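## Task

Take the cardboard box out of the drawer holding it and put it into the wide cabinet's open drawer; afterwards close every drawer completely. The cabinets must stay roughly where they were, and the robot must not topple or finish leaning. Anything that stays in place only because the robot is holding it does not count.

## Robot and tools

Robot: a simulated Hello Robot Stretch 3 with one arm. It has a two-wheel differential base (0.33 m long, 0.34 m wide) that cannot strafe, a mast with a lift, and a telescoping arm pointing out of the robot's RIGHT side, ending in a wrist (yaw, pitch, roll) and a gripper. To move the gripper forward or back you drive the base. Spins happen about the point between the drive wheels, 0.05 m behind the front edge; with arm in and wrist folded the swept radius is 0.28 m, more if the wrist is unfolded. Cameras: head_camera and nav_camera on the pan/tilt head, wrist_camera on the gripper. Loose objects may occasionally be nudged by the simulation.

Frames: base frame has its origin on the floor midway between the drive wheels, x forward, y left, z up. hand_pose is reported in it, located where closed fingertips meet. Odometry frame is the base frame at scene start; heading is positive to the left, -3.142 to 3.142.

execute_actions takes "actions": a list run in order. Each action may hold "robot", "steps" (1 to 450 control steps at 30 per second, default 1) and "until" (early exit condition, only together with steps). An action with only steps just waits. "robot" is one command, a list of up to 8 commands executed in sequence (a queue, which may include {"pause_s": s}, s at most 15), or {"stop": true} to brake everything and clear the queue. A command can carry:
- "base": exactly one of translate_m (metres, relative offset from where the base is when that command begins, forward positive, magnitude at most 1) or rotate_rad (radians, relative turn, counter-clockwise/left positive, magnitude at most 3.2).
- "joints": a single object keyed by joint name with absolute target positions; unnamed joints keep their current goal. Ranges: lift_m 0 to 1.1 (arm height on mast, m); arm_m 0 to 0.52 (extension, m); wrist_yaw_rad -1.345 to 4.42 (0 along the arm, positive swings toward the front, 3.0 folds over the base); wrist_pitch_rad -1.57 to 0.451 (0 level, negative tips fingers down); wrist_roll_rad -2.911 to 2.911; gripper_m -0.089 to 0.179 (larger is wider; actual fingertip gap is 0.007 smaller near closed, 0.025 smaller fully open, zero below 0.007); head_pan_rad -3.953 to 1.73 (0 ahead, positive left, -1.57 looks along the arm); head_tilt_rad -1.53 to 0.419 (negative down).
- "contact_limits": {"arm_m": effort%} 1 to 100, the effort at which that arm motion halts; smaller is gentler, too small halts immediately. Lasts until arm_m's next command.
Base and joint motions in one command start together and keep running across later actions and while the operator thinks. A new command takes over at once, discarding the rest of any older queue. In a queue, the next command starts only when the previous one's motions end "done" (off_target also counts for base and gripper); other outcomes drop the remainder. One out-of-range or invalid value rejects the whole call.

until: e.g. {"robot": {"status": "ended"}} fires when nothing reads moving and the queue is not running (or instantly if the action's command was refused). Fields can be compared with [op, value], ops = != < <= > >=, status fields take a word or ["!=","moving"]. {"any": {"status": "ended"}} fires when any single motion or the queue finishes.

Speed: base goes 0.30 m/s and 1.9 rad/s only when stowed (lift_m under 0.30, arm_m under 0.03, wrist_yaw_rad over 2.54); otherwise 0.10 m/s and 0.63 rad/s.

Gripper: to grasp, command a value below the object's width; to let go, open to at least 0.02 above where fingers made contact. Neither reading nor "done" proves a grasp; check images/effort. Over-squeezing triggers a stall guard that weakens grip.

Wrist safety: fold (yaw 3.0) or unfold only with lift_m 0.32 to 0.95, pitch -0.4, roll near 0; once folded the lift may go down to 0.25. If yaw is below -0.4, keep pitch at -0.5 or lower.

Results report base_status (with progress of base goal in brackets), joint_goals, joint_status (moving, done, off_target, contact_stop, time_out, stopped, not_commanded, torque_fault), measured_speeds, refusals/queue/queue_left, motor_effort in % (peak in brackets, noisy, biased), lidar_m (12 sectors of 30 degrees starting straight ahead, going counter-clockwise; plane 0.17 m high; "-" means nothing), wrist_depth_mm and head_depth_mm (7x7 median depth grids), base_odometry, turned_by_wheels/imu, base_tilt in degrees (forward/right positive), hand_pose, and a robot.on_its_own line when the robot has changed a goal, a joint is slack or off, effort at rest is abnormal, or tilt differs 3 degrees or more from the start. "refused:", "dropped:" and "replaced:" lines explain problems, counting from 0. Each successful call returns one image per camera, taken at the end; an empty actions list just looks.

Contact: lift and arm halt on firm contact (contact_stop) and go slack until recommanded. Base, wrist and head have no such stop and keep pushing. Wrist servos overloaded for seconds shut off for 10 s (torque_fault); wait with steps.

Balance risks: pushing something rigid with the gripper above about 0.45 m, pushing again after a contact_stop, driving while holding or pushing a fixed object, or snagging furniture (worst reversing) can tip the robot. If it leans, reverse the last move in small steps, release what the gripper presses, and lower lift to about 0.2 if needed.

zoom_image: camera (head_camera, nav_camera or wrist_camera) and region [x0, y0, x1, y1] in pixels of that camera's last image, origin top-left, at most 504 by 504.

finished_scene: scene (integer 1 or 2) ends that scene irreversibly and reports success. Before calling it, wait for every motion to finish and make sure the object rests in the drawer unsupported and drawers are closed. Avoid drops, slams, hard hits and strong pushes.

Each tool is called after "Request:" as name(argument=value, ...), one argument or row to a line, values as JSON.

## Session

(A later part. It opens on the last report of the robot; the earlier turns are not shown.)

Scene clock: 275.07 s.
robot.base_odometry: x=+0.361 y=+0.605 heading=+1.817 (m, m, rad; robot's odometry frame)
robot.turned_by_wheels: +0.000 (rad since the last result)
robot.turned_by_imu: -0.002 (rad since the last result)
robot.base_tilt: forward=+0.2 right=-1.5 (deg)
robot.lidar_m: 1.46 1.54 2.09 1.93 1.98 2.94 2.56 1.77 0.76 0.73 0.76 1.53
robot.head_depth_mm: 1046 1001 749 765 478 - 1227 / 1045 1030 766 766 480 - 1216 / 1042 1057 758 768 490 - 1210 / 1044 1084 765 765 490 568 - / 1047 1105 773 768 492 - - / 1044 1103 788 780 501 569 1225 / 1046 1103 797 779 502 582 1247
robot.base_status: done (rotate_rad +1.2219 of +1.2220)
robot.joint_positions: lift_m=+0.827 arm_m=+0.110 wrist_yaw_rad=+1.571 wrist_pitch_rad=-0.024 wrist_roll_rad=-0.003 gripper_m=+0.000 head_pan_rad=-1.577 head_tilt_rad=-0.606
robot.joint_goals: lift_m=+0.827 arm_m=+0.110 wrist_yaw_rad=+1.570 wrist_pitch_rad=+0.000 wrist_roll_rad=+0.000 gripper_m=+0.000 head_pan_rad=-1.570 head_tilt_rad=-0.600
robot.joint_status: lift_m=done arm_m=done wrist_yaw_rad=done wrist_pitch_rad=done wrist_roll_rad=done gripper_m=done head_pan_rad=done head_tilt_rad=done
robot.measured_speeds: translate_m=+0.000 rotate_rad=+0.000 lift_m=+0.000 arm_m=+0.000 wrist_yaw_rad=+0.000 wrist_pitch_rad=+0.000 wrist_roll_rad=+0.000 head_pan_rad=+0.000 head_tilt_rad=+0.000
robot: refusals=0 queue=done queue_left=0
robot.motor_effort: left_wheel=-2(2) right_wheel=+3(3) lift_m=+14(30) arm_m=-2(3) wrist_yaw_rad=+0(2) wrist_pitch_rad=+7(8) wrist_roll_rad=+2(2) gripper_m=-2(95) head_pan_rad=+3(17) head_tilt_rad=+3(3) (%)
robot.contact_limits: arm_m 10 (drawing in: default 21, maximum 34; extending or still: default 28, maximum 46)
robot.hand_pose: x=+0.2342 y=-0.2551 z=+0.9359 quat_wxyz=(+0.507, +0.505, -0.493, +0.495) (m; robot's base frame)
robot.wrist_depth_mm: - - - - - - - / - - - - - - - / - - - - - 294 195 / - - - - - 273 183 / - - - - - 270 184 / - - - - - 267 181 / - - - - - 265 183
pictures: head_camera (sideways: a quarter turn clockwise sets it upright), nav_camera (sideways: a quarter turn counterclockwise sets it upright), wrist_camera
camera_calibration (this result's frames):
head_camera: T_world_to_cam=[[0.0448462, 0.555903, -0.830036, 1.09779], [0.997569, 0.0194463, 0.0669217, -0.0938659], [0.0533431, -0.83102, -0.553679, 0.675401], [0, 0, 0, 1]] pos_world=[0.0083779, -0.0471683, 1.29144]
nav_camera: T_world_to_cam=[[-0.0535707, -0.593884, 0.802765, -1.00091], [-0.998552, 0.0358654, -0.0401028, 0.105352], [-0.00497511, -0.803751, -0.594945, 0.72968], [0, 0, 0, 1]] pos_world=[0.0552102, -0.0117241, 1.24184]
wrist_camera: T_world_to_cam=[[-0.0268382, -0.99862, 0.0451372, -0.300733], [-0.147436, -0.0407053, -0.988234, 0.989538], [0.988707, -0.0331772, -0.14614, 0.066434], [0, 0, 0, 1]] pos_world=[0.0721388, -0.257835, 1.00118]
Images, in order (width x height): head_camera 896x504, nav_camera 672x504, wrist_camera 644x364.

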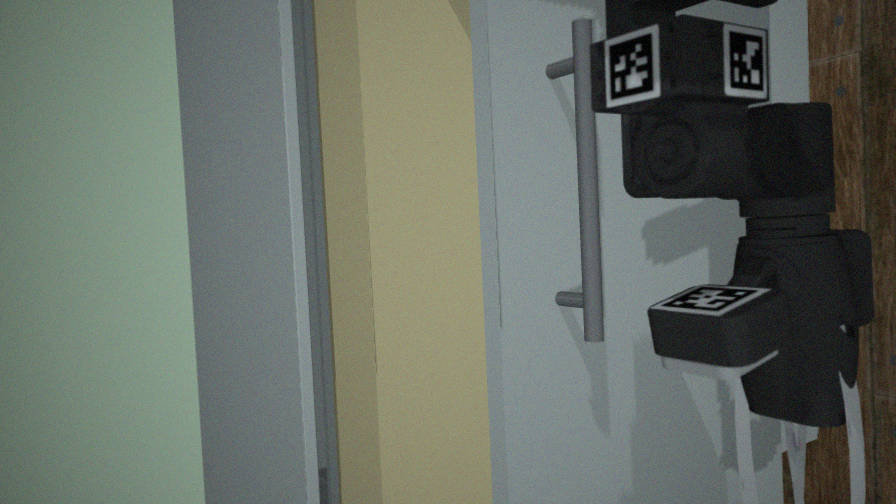

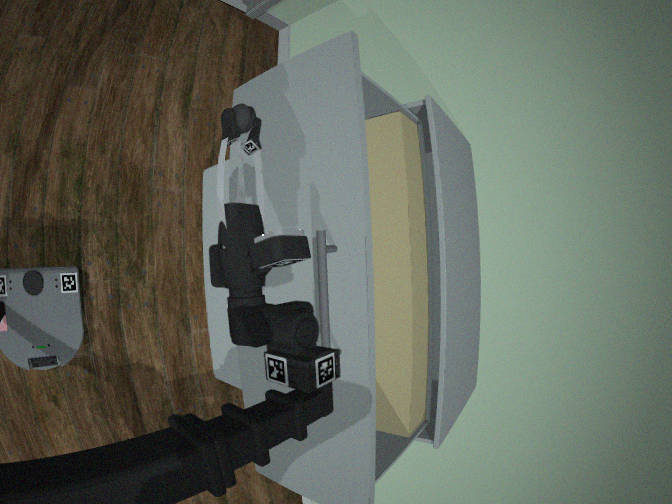

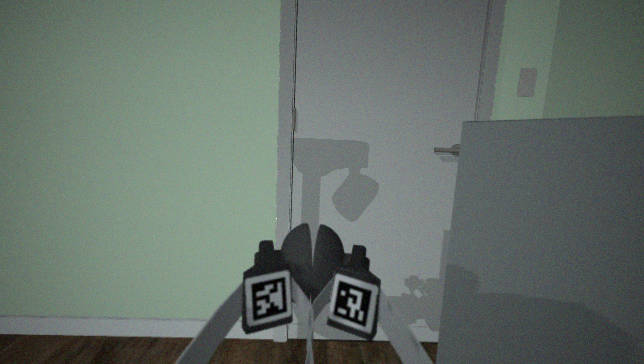

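Request:
execute_actions(
  actions=[],
)

Scene clock: 289.63 s.
robot.base_odometry: x=+0.361 y=+0.605 heading=+1.817 (m, m, rad; robot's odometry frame)
robot.turned_by_wheels: +0.000 (rad since the last result)
robot.turned_by_imu: -0.001 (rad since the last result)
robot.base_tilt: forward=+0.2 right=-1.6 (deg)
robot.lidar_m: 1.47 1.54 2.10 1.93 1.98 2.93 2.56 1.77 0.77 0.73 0.76 1.54
robot.head_depth_mm: 1047 1004 751 761 479 - 1222 / 1047 1029 767 763 480 - 1217 / 1048 1061 756 763 489 - 1220 / 1041 1085 763 763 490 567 - / 1043 1098 775 767 491 - - / 1048 1103 788 779 501 569 1230 / 1047 1103 793 780 502 582 1247
robot.base_status: done (rotate_rad +1.2219 of +1.2220)
robot.joint_positions: lift_m=+0.827 arm_m=+0.110 wrist_yaw_rad=+1.571 wrist_pitch_rad=-0.024 wrist_roll_rad=-0.003 gripper_m=+0.000 head_pan_rad=-1.577 head_tilt_rad=-0.606
robot.joint_goals: lift_m=+0.827 arm_m=+0.110 wrist_yaw_rad=+1.570 wrist_pitch_rad=+0.000 wrist_roll_rad=+0.000 gripper_m=+0.000 head_pan_rad=-1.570 head_tilt_rad=-0.600
robot.joint_status: lift_m=done arm_m=done wrist_yaw_rad=done wrist_pitch_rad=done wrist_roll_rad=done gripper_m=done head_pan_rad=done head_tilt_rad=done
robot.measured_speeds: translate_m=+0.000 rotate_rad=+0.000 lift_m=+0.000 arm_m=+0.000 wrist_yaw_rad=+0.000 wrist_pitch_rad=+0.000 wrist_roll_rad=+0.000 head_pan_rad=+0.000 head_tilt_rad=+0.000
robot: refusals=0 queue=done queue_left=0
robot.motor_effort: left_wheel=-2(1) right_wheel=+3(3) lift_m=+14(14) arm_m=-2(2) wrist_yaw_rad=-2(1) wrist_pitch_rad=+7(7) wrist_roll_rad=+2(2) gripper_m=-1(2) head_pan_rad=+3(3) head_tilt_rad=+3(3) (%)
robot.contact_limits: arm_m 10 (drawing in: default 21, maximum 34; extending or still: default 28, maximum 46)
robot.hand_pose: x=+0.2342 y=-0.2551 z=+0.9359 quat_wxyz=(+0.507, +0.505, -0.493, +0.495) (m; robot's base frame)
robot.wrist_depth_mm: - - - - - - - / - - - - - - - / - - - - - 295 194 / - - - - - 273 185 / - - - - - 270 184 / - - - - - 267 182 / - - - - - 263 181
pictures: head_camera (sideways: a quarter turn clockwise sets it upright), nav_camera (sideways: a quarter turn counterclockwise sets it upright), wrist_camera
camera_calibration (this result's frames):
head_camera: T_world_to_cam=[[0.0448464, 0.555903, -0.830036, 1.09779], [0.997569, 0.019446, 0.0669217, -0.0938659], [0.0533429, -0.83102, -0.553679, 0.675401], [0, 0, 0, 1]] pos_world=[0.00837788, -0.0471683, 1.29144]
nav_camera: T_world_to_cam=[[-0.0535708, -0.593884, 0.802765, -1.00091], [-0.998552, 0.0358657, -0.0401028, 0.105352], [-0.0049753, -0.803751, -0.594945, 0.72968], [0, 0, 0, 1]] pos_world=[0.0552102, -0.0117241, 1.24184]
wrist_camera: T_world_to_cam=[[-0.0268384, -0.99862, 0.0451371, -0.300733], [-0.147436, -0.0407053, -0.988234, 0.989538], [0.988707, -0.0331775, -0.14614, 0.0664339], [0, 0, 0, 1]] pos_world=[0.0721388, -0.257835, 1.00118]
Images, in order (width x height): head_camera 896x504, nav_camera 672x504, wrist_camera 644x364.

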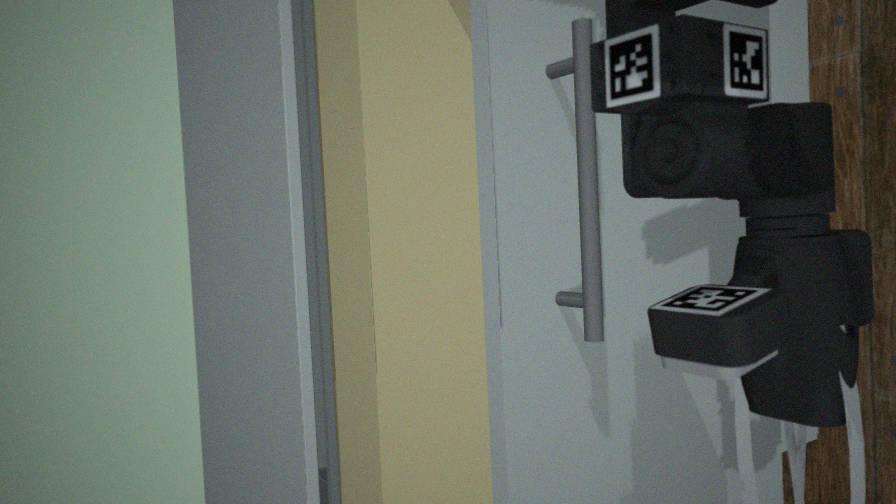

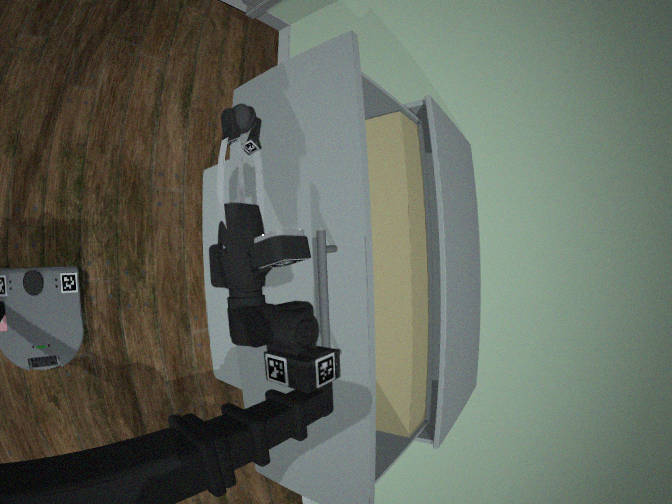

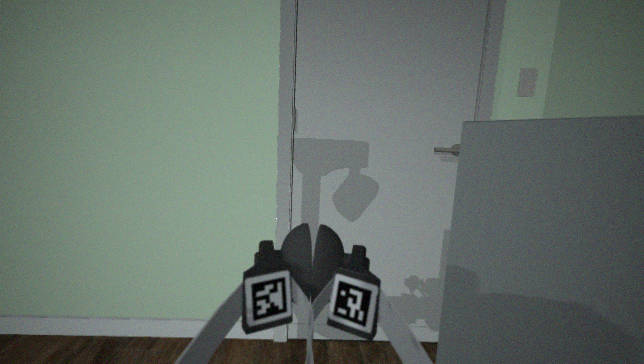

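Request:
execute_actions(
  actions=[
    {"robot":{"joints":{"arm_m":0.165},"contact_limits":{"arm_m":12}},"steps":150,"until":{"robot":{"status":"ended"}}},
    {"robot":{"joints":{"arm_m":0.30},"contact_limits":{"arm_m":12}},"steps":150,"until":{"robot":{"status":"ended"}}},
  ],
)

Scene clock: 296.40 s.
robot.base_odometry: x=+0.361 y=+0.605 heading=+1.817 (m, m, rad; robot's odometry frame)
robot.turned_by_wheels: +0.000 (rad since the last result)
robot.turned_by_imu: -0.001 (rad since the last result)
robot.base_tilt: forward=+0.1 right=-1.6 (deg)
robot.lidar_m: 1.47 1.55 2.09 1.93 1.99 2.93 2.56 1.78 0.76 0.73 0.76 1.53
robot.head_depth_mm: 1043 1008 857 587 718 1113 1225 / 1044 1035 870 579 692 1089 1222 / 1046 1066 854 588 720 1079 1230 / 1046 1091 854 598 720 1088 1225 / 1042 1094 867 601 718 1094 1238 / 1044 1104 872 611 707 1099 1236 / 1045 1104 875 623 725 1095 1275
robot.base_status: done (rotate_rad +1.2219 of +1.2220)
robot.joint_positions: lift_m=+0.827 arm_m=+0.300 wrist_yaw_rad=+1.572 wrist_pitch_rad=-0.024 wrist_roll_rad=-0.003 gripper_m=+0.000 head_pan_rad=-1.577 head_tilt_rad=-0.604
robot.joint_goals: lift_m=+0.827 arm_m=+0.300 wrist_yaw_rad=+1.570 wrist_pitch_rad=+0.000 wrist_roll_rad=+0.000 gripper_m=+0.000 head_pan_rad=-1.570 head_tilt_rad=-0.600
robot.joint_status: lift_m=done arm_m=done wrist_yaw_rad=done wrist_pitch_rad=done wrist_roll_rad=done gripper_m=done head_pan_rad=done head_tilt_rad=done
robot.measured_speeds: translate_m=+0.000 rotate_rad=+0.000 lift_m=+0.000 arm_m=+0.000 wrist_yaw_rad=+0.000 wrist_pitch_rad=+0.000 wrist_roll_rad=+0.000 head_pan_rad=+0.000 head_tilt_rad=+0.000
robot: refusals=0 queue=done queue_left=0
robot.motor_effort: left_wheel=+0(2) right_wheel=+1(4) lift_m=+15(15) arm_m=+4(11) wrist_yaw_rad=-2(1) wrist_pitch_rad=+7(7) wrist_roll_rad=+2(2) gripper_m=-3(3) head_pan_rad=+3(3) head_tilt_rad=+2(3) (%)
robot.contact_limits: arm_m 12 (drawing in: default 21, maximum 34; extending or still: default 28, maximum 46)
robot.hand_pose: x=+0.2342 y=-0.4444 z=+0.9359 quat_wxyz=(+0.507, +0.505, -0.493, +0.495) (m; robot's base frame)
robot.wrist_depth_mm: - - - - - - 945 / - - - - - - 928 / - - - - - 210 132 / - - - - - 192 131 / - - - - 358 191 130 / - - - - 334 189 129 / - - - - 307 188 129
pictures: head_camera (sideways: a quarter turn clockwise sets it upright), nav_camera (sideways: a quarter turn counterclockwise sets it upright), wrist_camera
camera_calibration (this result's frames):
head_camera: T_world_to_cam=[[0.0448402, 0.554816, -0.830764, 1.09874], [0.997569, 0.0195329, 0.0668883, -0.0938225], [0.0533379, -0.831744, -0.552591, 0.673986], [0, 0, 0, 1]] pos_world=[0.00837777, -0.0471819, 1.29151]
nav_camera: T_world_to_cam=[[-0.0535649, -0.592832, 0.803543, -1.00193], [-0.998552, 0.0358139, -0.0401419, 0.105403], [-0.00498056, -0.804529, -0.593892, 0.728311], [0, 0, 0, 1]] pos_world=[0.0552097, -0.0118027, 1.24186]
wrist_camera: T_world_to_cam=[[-0.0267064, -0.998636, 0.0448724, -0.489552], [-0.147186, -0.0404709, -0.988281, 0.981914], [0.988748, -0.032998, -0.145904, 0.0599943], [0, 0, 0, 1]] pos_world=[0.0721305, -0.447166, 1.00113]
Images, in order (width x height): head_camera 896x504, nav_camera 672x504, wrist_camera 644x364.

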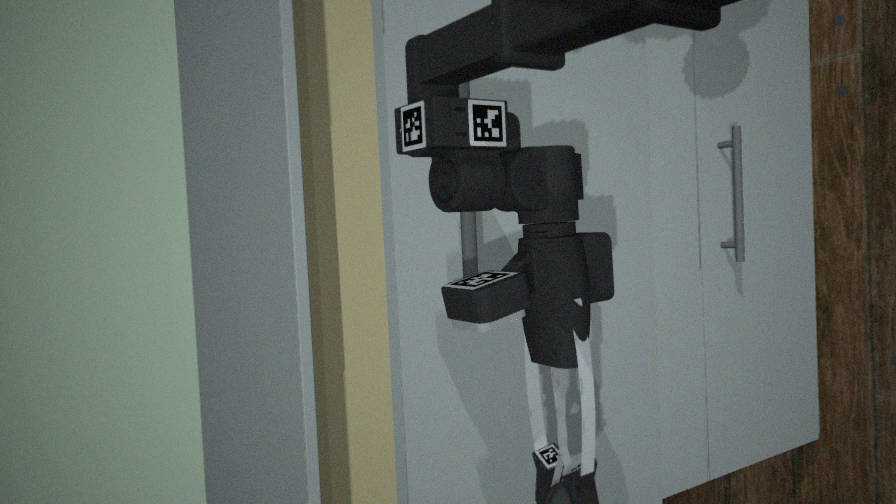

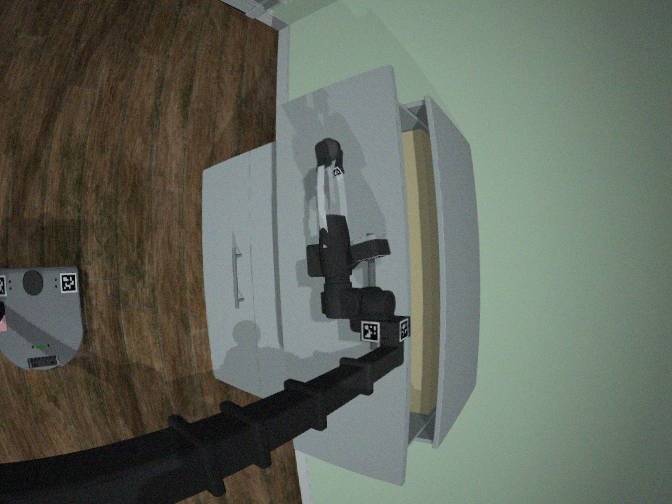

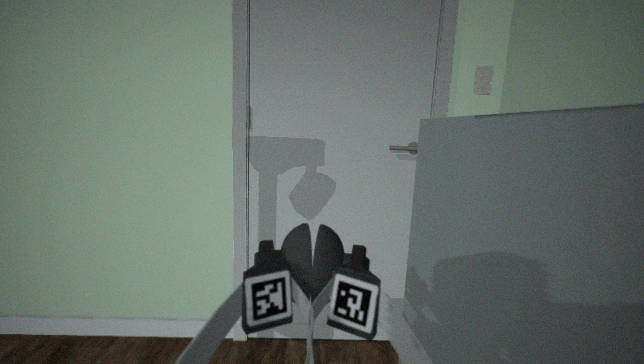

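Working.

Request:
execute_actions(
  actions=[
    {"robot":{"joints":{"arm_m":0.465},"contact_limits":{"arm_m":12}},"steps":150,"until":{"robot":{"status":"ended"}}},
    {"robot":{"joints":{"arm_m":0.505},"contact_limits":{"arm_m":11}},"steps":150,"until":{"robot":{"status":"ended"}}},
  ],
)

Scene clock: 302.90 s.
robot.base_odometry: x=+0.361 y=+0.605 heading=+1.817 (m, m, rad; robot's odometry frame)
robot.turned_by_wheels: +0.000 (rad since the last result)
robot.turned_by_imu: -0.001 (rad since the last result)
robot.base_tilt: forward=+0.2 right=-1.6 (deg)
robot.lidar_m: 1.46 1.54 2.09 1.93 1.98 2.92 2.57 1.77 0.76 0.73 0.76 1.54
robot.head_depth_mm: 1044 1015 750 798 - 1087 1224 / 1046 1043 733 841 937 1079 1221 / 1042 1067 740 845 942 1082 1227 / 1051 1106 750 856 927 1080 1230 / 1044 1098 762 849 942 1092 1241 / 1049 1102 763 844 945 1092 1233 / 1044 1104 764 829 949 1094 1275
robot.base_status: done (rotate_rad +1.2220 of +1.2220)
robot.joint_positions: lift_m=+0.827 arm_m=+0.484 wrist_yaw_rad=+1.571 wrist_pitch_rad=-0.024 wrist_roll_rad=-0.002 gripper_m=+0.000 head_pan_rad=-1.577 head_tilt_rad=-0.604
robot.joint_goals: lift_m=+0.827 arm_m=+0.485 wrist_yaw_rad=+1.570 wrist_pitch_rad=+0.000 wrist_roll_rad=+0.000 gripper_m=+0.000 head_pan_rad=-1.570 head_tilt_rad=-0.600
robot.joint_status: lift_m=done arm_m=contact_stop wrist_yaw_rad=done wrist_pitch_rad=done wrist_roll_rad=done gripper_m=done head_pan_rad=done head_tilt_rad=done
robot.measured_speeds: translate_m=+0.000 rotate_rad=+0.000 lift_m=+0.000 arm_m=-0.013 wrist_yaw_rad=+0.000 wrist_pitch_rad=+0.000 wrist_roll_rad=+0.000 head_pan_rad=+0.000 head_tilt_rad=+0.000
robot: refusals=0 queue=dropped queue_left=0
robot.on_its_own: arm_m is slack since a contact_stop, until your next command for it (your +0.505 is given up)
robot.motor_effort: left_wheel=+0(0) right_wheel=+1(2) lift_m=+16(17) arm_m=+8(11) wrist_yaw_rad=-1(0) wrist_pitch_rad=+7(7) wrist_roll_rad=+2(2) gripper_m=-2(3) head_pan_rad=+3(4) head_tilt_rad=+2(2) (%)
robot.contact_limits: arm_m 11 (drawing in: default 21, maximum 34; extending or still: default 28, maximum 46)
robot.hand_pose: x=+0.2342 y=-0.6291 z=+0.9359 quat_wxyz=(+0.507, +0.505, -0.493, +0.495) (m; robot's base frame)
robot.wrist_depth_mm: - - - - - - 716 / - - - - - 942 136 / - - - - - 202 132 / - - - - - 193 131 / - - - - 368 191 130 / - - - - 338 188 129 / - - - - 309 188 128
pictures: head_camera (sideways: a quarter turn clockwise sets it upright), nav_camera (sideways: a quarter turn counterclockwise sets it upright), wrist_camera
camera_calibration (this result's frames):
head_camera: T_world_to_cam=[[0.0448012, 0.554283, -0.831122, 1.09921], [0.997568, 0.0196405, 0.0668718, -0.0938011], [0.0533896, -0.832097, -0.552055, 0.673288], [0, 0, 0, 1]] pos_world=[0.00838078, -0.0471885, 1.29154]
nav_camera: T_world_to_cam=[[-0.0535235, -0.592317, 0.803925, -1.00243], [-0.998554, 0.0357235, -0.0401611, 0.105428], [-0.00493086, -0.804912, -0.593373, 0.727635], [0, 0, 0, 1]] pos_world=[0.0552102, -0.0118382, 1.24187]
wrist_camera: T_world_to_cam=[[-0.0270273, -0.998646, 0.0444579, -0.67355], [-0.147047, -0.0400185, -0.98832, 0.97472], [0.98876, -0.033249, -0.145766, 0.0536033], [0, 0, 0, 1]] pos_world=[0.0721243, -0.631849, 1.00109]
Images, in order (width x height): head_camera 896x504, nav_camera 672x504, wrist_camera 644x364.

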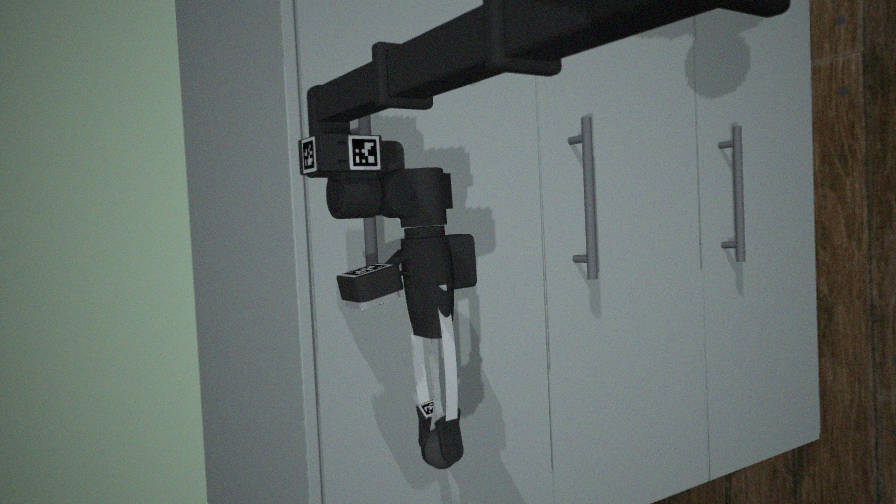

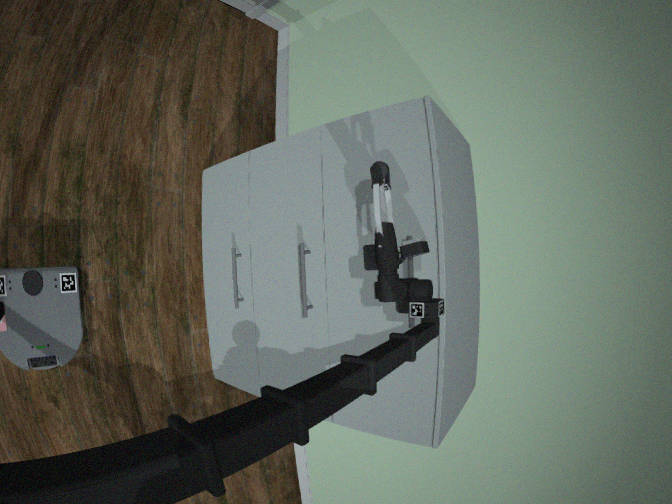

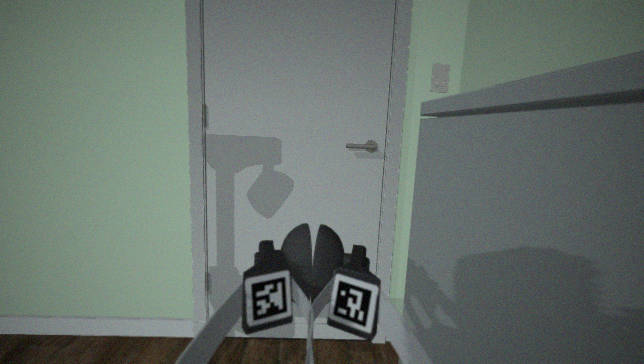

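Request:
execute_actions(
  actions=[
    {"robot":{"joints":{"arm_m":0.42}},"steps":60,"until":{"robot":{"status":"ended"}}},
  ],
)

Request:
zoom_image(
  camera="wrist_camera",
  region=[380, 40, 644, 240],
)

Scene clock: 307.20 s.
robot.base_odometry: x=+0.361 y=+0.605 heading=+1.817 (m, m, rad; robot's odometry frame)
robot.turned_by_wheels: +0.000 (rad since the last result)
robot.turned_by_imu: -0.001 (rad since the last result)
robot.base_tilt: forward=+0.3 right=-1.5 (deg)
robot.lidar_m: 1.47 1.55 2.09 1.93 1.98 2.92 2.56 1.78 0.76 0.73 0.76 1.53
robot.head_depth_mm: 1047 1008 747 795 - 1114 1218 / 1040 1032 734 839 937 1093 1222 / 1043 1060 739 866 936 1077 1225 / 1045 1098 750 801 925 1083 1229 / 1043 1099 761 815 940 1092 1227 / 1045 1097 762 818 941 1097 1237 / 1048 1100 763 818 941 1093 1278
robot.base_status: done (rotate_rad +1.2219 of +1.2220)
robot.joint_positions: lift_m=+0.827 arm_m=+0.420 wrist_yaw_rad=+1.571 wrist_pitch_rad=-0.024 wrist_roll_rad=-0.002 gripper_m=+0.000 head_pan_rad=-1.577 head_tilt_rad=-0.604
robot.joint_goals: lift_m=+0.827 arm_m=+0.420 wrist_yaw_rad=+1.570 wrist_pitch_rad=+0.000 wrist_roll_rad=+0.000 gripper_m=+0.000 head_pan_rad=-1.570 head_tilt_rad=-0.600
robot.joint_status: lift_m=done arm_m=done wrist_yaw_rad=done wrist_pitch_rad=done wrist_roll_rad=done gripper_m=done head_pan_rad=done head_tilt_rad=done
robot.measured_speeds: translate_m=+0.000 rotate_rad=+0.000 lift_m=+0.000 arm_m=+0.000 wrist_yaw_rad=+0.000 wrist_pitch_rad=+0.000 wrist_roll_rad=+0.000 head_pan_rad=+0.000 head_tilt_rad=+0.000
robot: refusals=0 queue=done queue_left=0
robot.motor_effort: left_wheel=+0(1) right_wheel=+1(1) lift_m=+16(16) arm_m=-2(7) wrist_yaw_rad=-1(1) wrist_pitch_rad=+7(7) wrist_roll_rad=+2(2) gripper_m=-2(2) head_pan_rad=+4(2) head_tilt_rad=+2(2) (%)
robot.hand_pose: x=+0.2342 y=-0.5651 z=+0.9359 quat_wxyz=(+0.507, +0.505, -0.493, +0.495) (m; robot's base frame)
robot.wrist_depth_mm: - - - - - - 814 / - - - - - - 763 / - - - - - 302 204 / - - - - - 298 203 / - - - - - 297 201 / - - - - - 294 201 / - - - - - 295 199
pictures: head_camera (sideways: a quarter turn clockwise sets it upright), nav_camera (sideways: a quarter turn counterclockwise sets it upright), wrist_camera
camera_calibration (this result's frames):
head_camera: T_world_to_cam=[[0.044804, 0.554283, -0.831122, 1.09921], [0.997568, 0.0196354, 0.0668718, -0.0938011], [0.0533853, -0.832097, -0.552055, 0.673287], [0, 0, 0, 1]] pos_world=[0.00838054, -0.0471885, 1.29154]
nav_camera: T_world_to_cam=[[-0.0535265, -0.592317, 0.803925, -1.00243], [-0.998554, 0.0357286, -0.0401611, 0.105428], [-0.00493499, -0.804912, -0.593373, 0.727635], [0, 0, 0, 1]] pos_world=[0.0552101, -0.0118385, 1.24187]
wrist_camera: T_world_to_cam=[[-0.0269743, -0.998647, 0.0444578, -0.609682], [-0.147044, -0.0400262, -0.98832, 0.977275], [0.988762, -0.0331965, -0.145766, 0.0557593], [0, 0, 0, 1]] pos_world=[0.0721244, -0.56789, 1.00109]
Images, in order (width x height): head_camera 896x504, nav_camera 672x504, wrist_camera 644x364.

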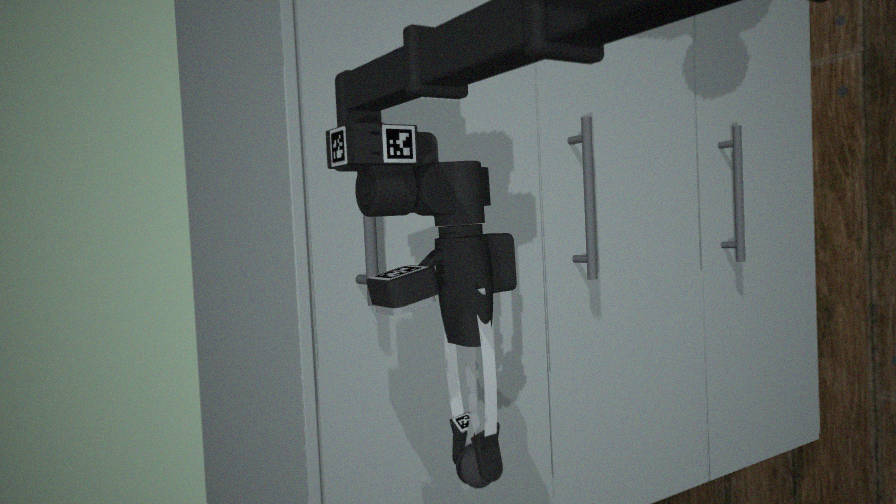

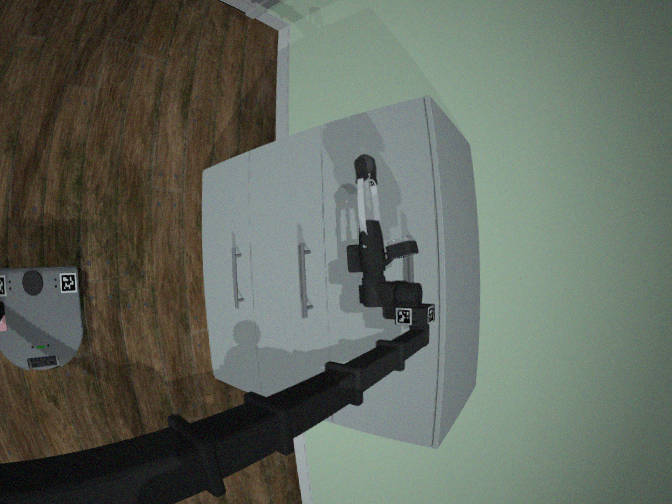

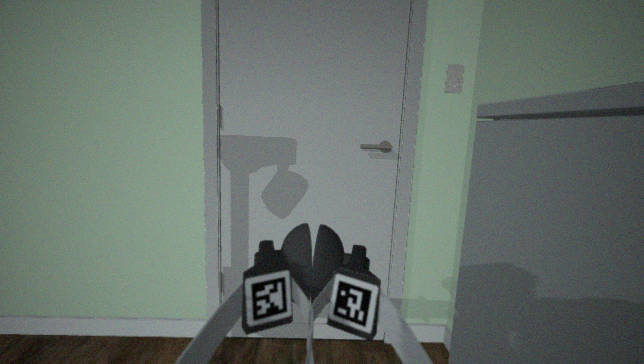

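Region (380, 40, 644, 240) of wrist_camera's 644x364 image, scaled by 1.909; it fills the top 382 rows of this view, and the rest is white.

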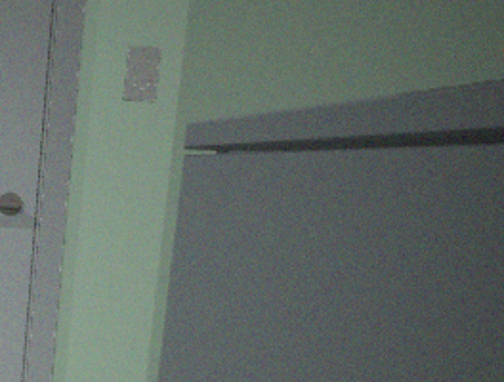

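Request:
execute_actions(
  actions=[
    {"robot":{"joints":{"head_pan_rad":-3.2,"head_tilt_rad":-0.4}},"steps":90,"until":{"robot":{"status":"ended"}}},
  ],
)

Scene clock: 312.87 s.
robot.base_odometry: x=+0.361 y=+0.605 heading=+1.817 (m, m, rad; robot's odometry frame)
robot.turned_by_wheels: +0.000 (rad since the last result)
robot.turned_by_imu: -0.001 (rad since the last result)
robot.base_tilt: forward=+0.2 right=-1.5 (deg)
robot.lidar_m: 1.47 1.54 2.10 1.93 1.98 2.92 2.56 1.77 0.77 0.73 0.76 1.54
robot.head_depth_mm: 2825 3001 3136 3055 2270 1753 1509 / 2848 3055 3224 3365 2309 1780 1528 / 2828 2981 3190 3352 2368 1788 1495 / 2815 3013 3245 3385 2351 1802 1465 / 2794 3016 3180 3075 2392 1812 1479 / 2788 3005 2892 2655 2417 1841 1483 / 2815 2966 3159 3331 2477 1837 1492
robot.base_status: done (rotate_rad +1.2219 of +1.2220)
robot.joint_positions: lift_m=+0.827 arm_m=+0.420 wrist_yaw_rad=+1.571 wrist_pitch_rad=-0.024 wrist_roll_rad=-0.002 gripper_m=+0.000 head_pan_rad=-3.193 head_tilt_rad=-0.409
robot.joint_goals: lift_m=+0.827 arm_m=+0.420 wrist_yaw_rad=+1.570 wrist_pitch_rad=+0.000 wrist_roll_rad=+0.000 gripper_m=+0.000 head_pan_rad=-3.200 head_tilt_rad=-0.400
robot.joint_status: lift_m=done arm_m=done wrist_yaw_rad=done wrist_pitch_rad=done wrist_roll_rad=done gripper_m=done head_pan_rad=done head_tilt_rad=done
robot.measured_speeds: translate_m=+0.000 rotate_rad=+0.000 lift_m=+0.000 arm_m=+0.000 wrist_yaw_rad=+0.000 wrist_pitch_rad=+0.000 wrist_roll_rad=+0.000 head_pan_rad=+0.000 head_tilt_rad=+0.000
robot: refusals=0 queue=done queue_left=0
robot.motor_effort: left_wheel=+0(0) right_wheel=+1(2) lift_m=+16(16) arm_m=-2(2) wrist_yaw_rad=-1(1) wrist_pitch_rad=+7(7) wrist_roll_rad=+1(2) gripper_m=-2(2) head_pan_rad=-3(36) head_tilt_rad=+4(13) (%)
robot.hand_pose: x=+0.2342 y=-0.5651 z=+0.9359 quat_wxyz=(+0.507, +0.505, -0.493, +0.495) (m; robot's base frame)
robot.wrist_depth_mm: - - - - - - 795 / - - - - - - 766 / - - - - - 302 206 / - - - - - 301 202 / - - - - - 298 202 / - - - - - 296 200 / - - - - - 290 200
pictures: head_camera (sideways: a quarter turn clockwise sets it upright), nav_camera (sideways: a quarter turn counterclockwise sets it upright), wrist_camera
camera_calibration (this result's frames):
head_camera: T_world_to_cam=[[0.380325, -0.0610331, -0.922837, 1.21679], [-0.0130133, -0.998075, 0.0606459, -0.0795473], [-0.924761, -0.011056, -0.380387, 0.45588], [0, 0, 0, 1]] pos_world=[-0.0422289, -0.0000897896, 1.30113]
nav_camera: T_world_to_cam=[[-0.422469, 0.0716984, 0.903537, -1.13008], [0.072487, 0.996346, -0.0451702, 0.105427], [-0.903474, 0.0464117, -0.426123, 0.515505], [0, 0, 0, 1]] pos_world=[-0.0193198, -0.0479423, 1.2455]
wrist_camera: T_world_to_cam=[[-0.0269743, -0.998647, 0.044458, -0.60968], [-0.147044, -0.0400264, -0.98832, 0.977275], [0.988762, -0.0331965, -0.145766, 0.0557594], [0, 0, 0, 1]] pos_world=[0.0721244, -0.567887, 1.00109]
Images, in order (width x height): head_camera 896x504, nav_camera 672x504, wrist_camera 644x364.

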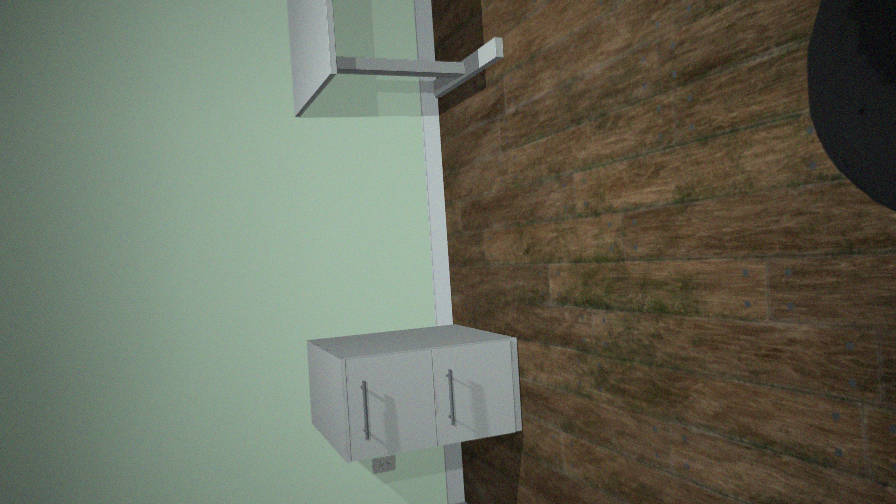

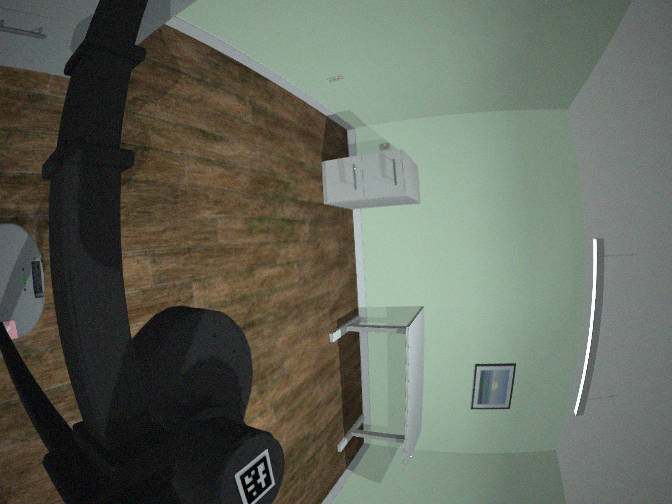

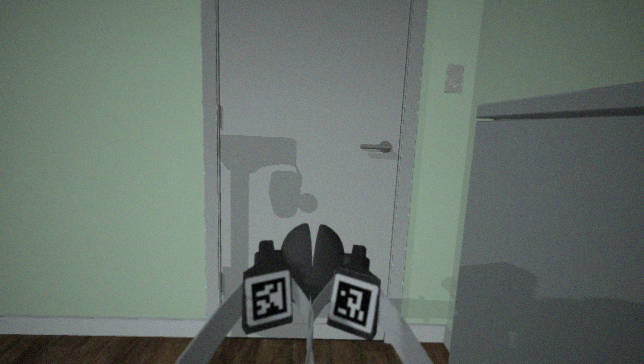

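Shut. Finishing scene 1.

Request:
finished_scene(
  scene=1,
)

The scene is finished: the task was done.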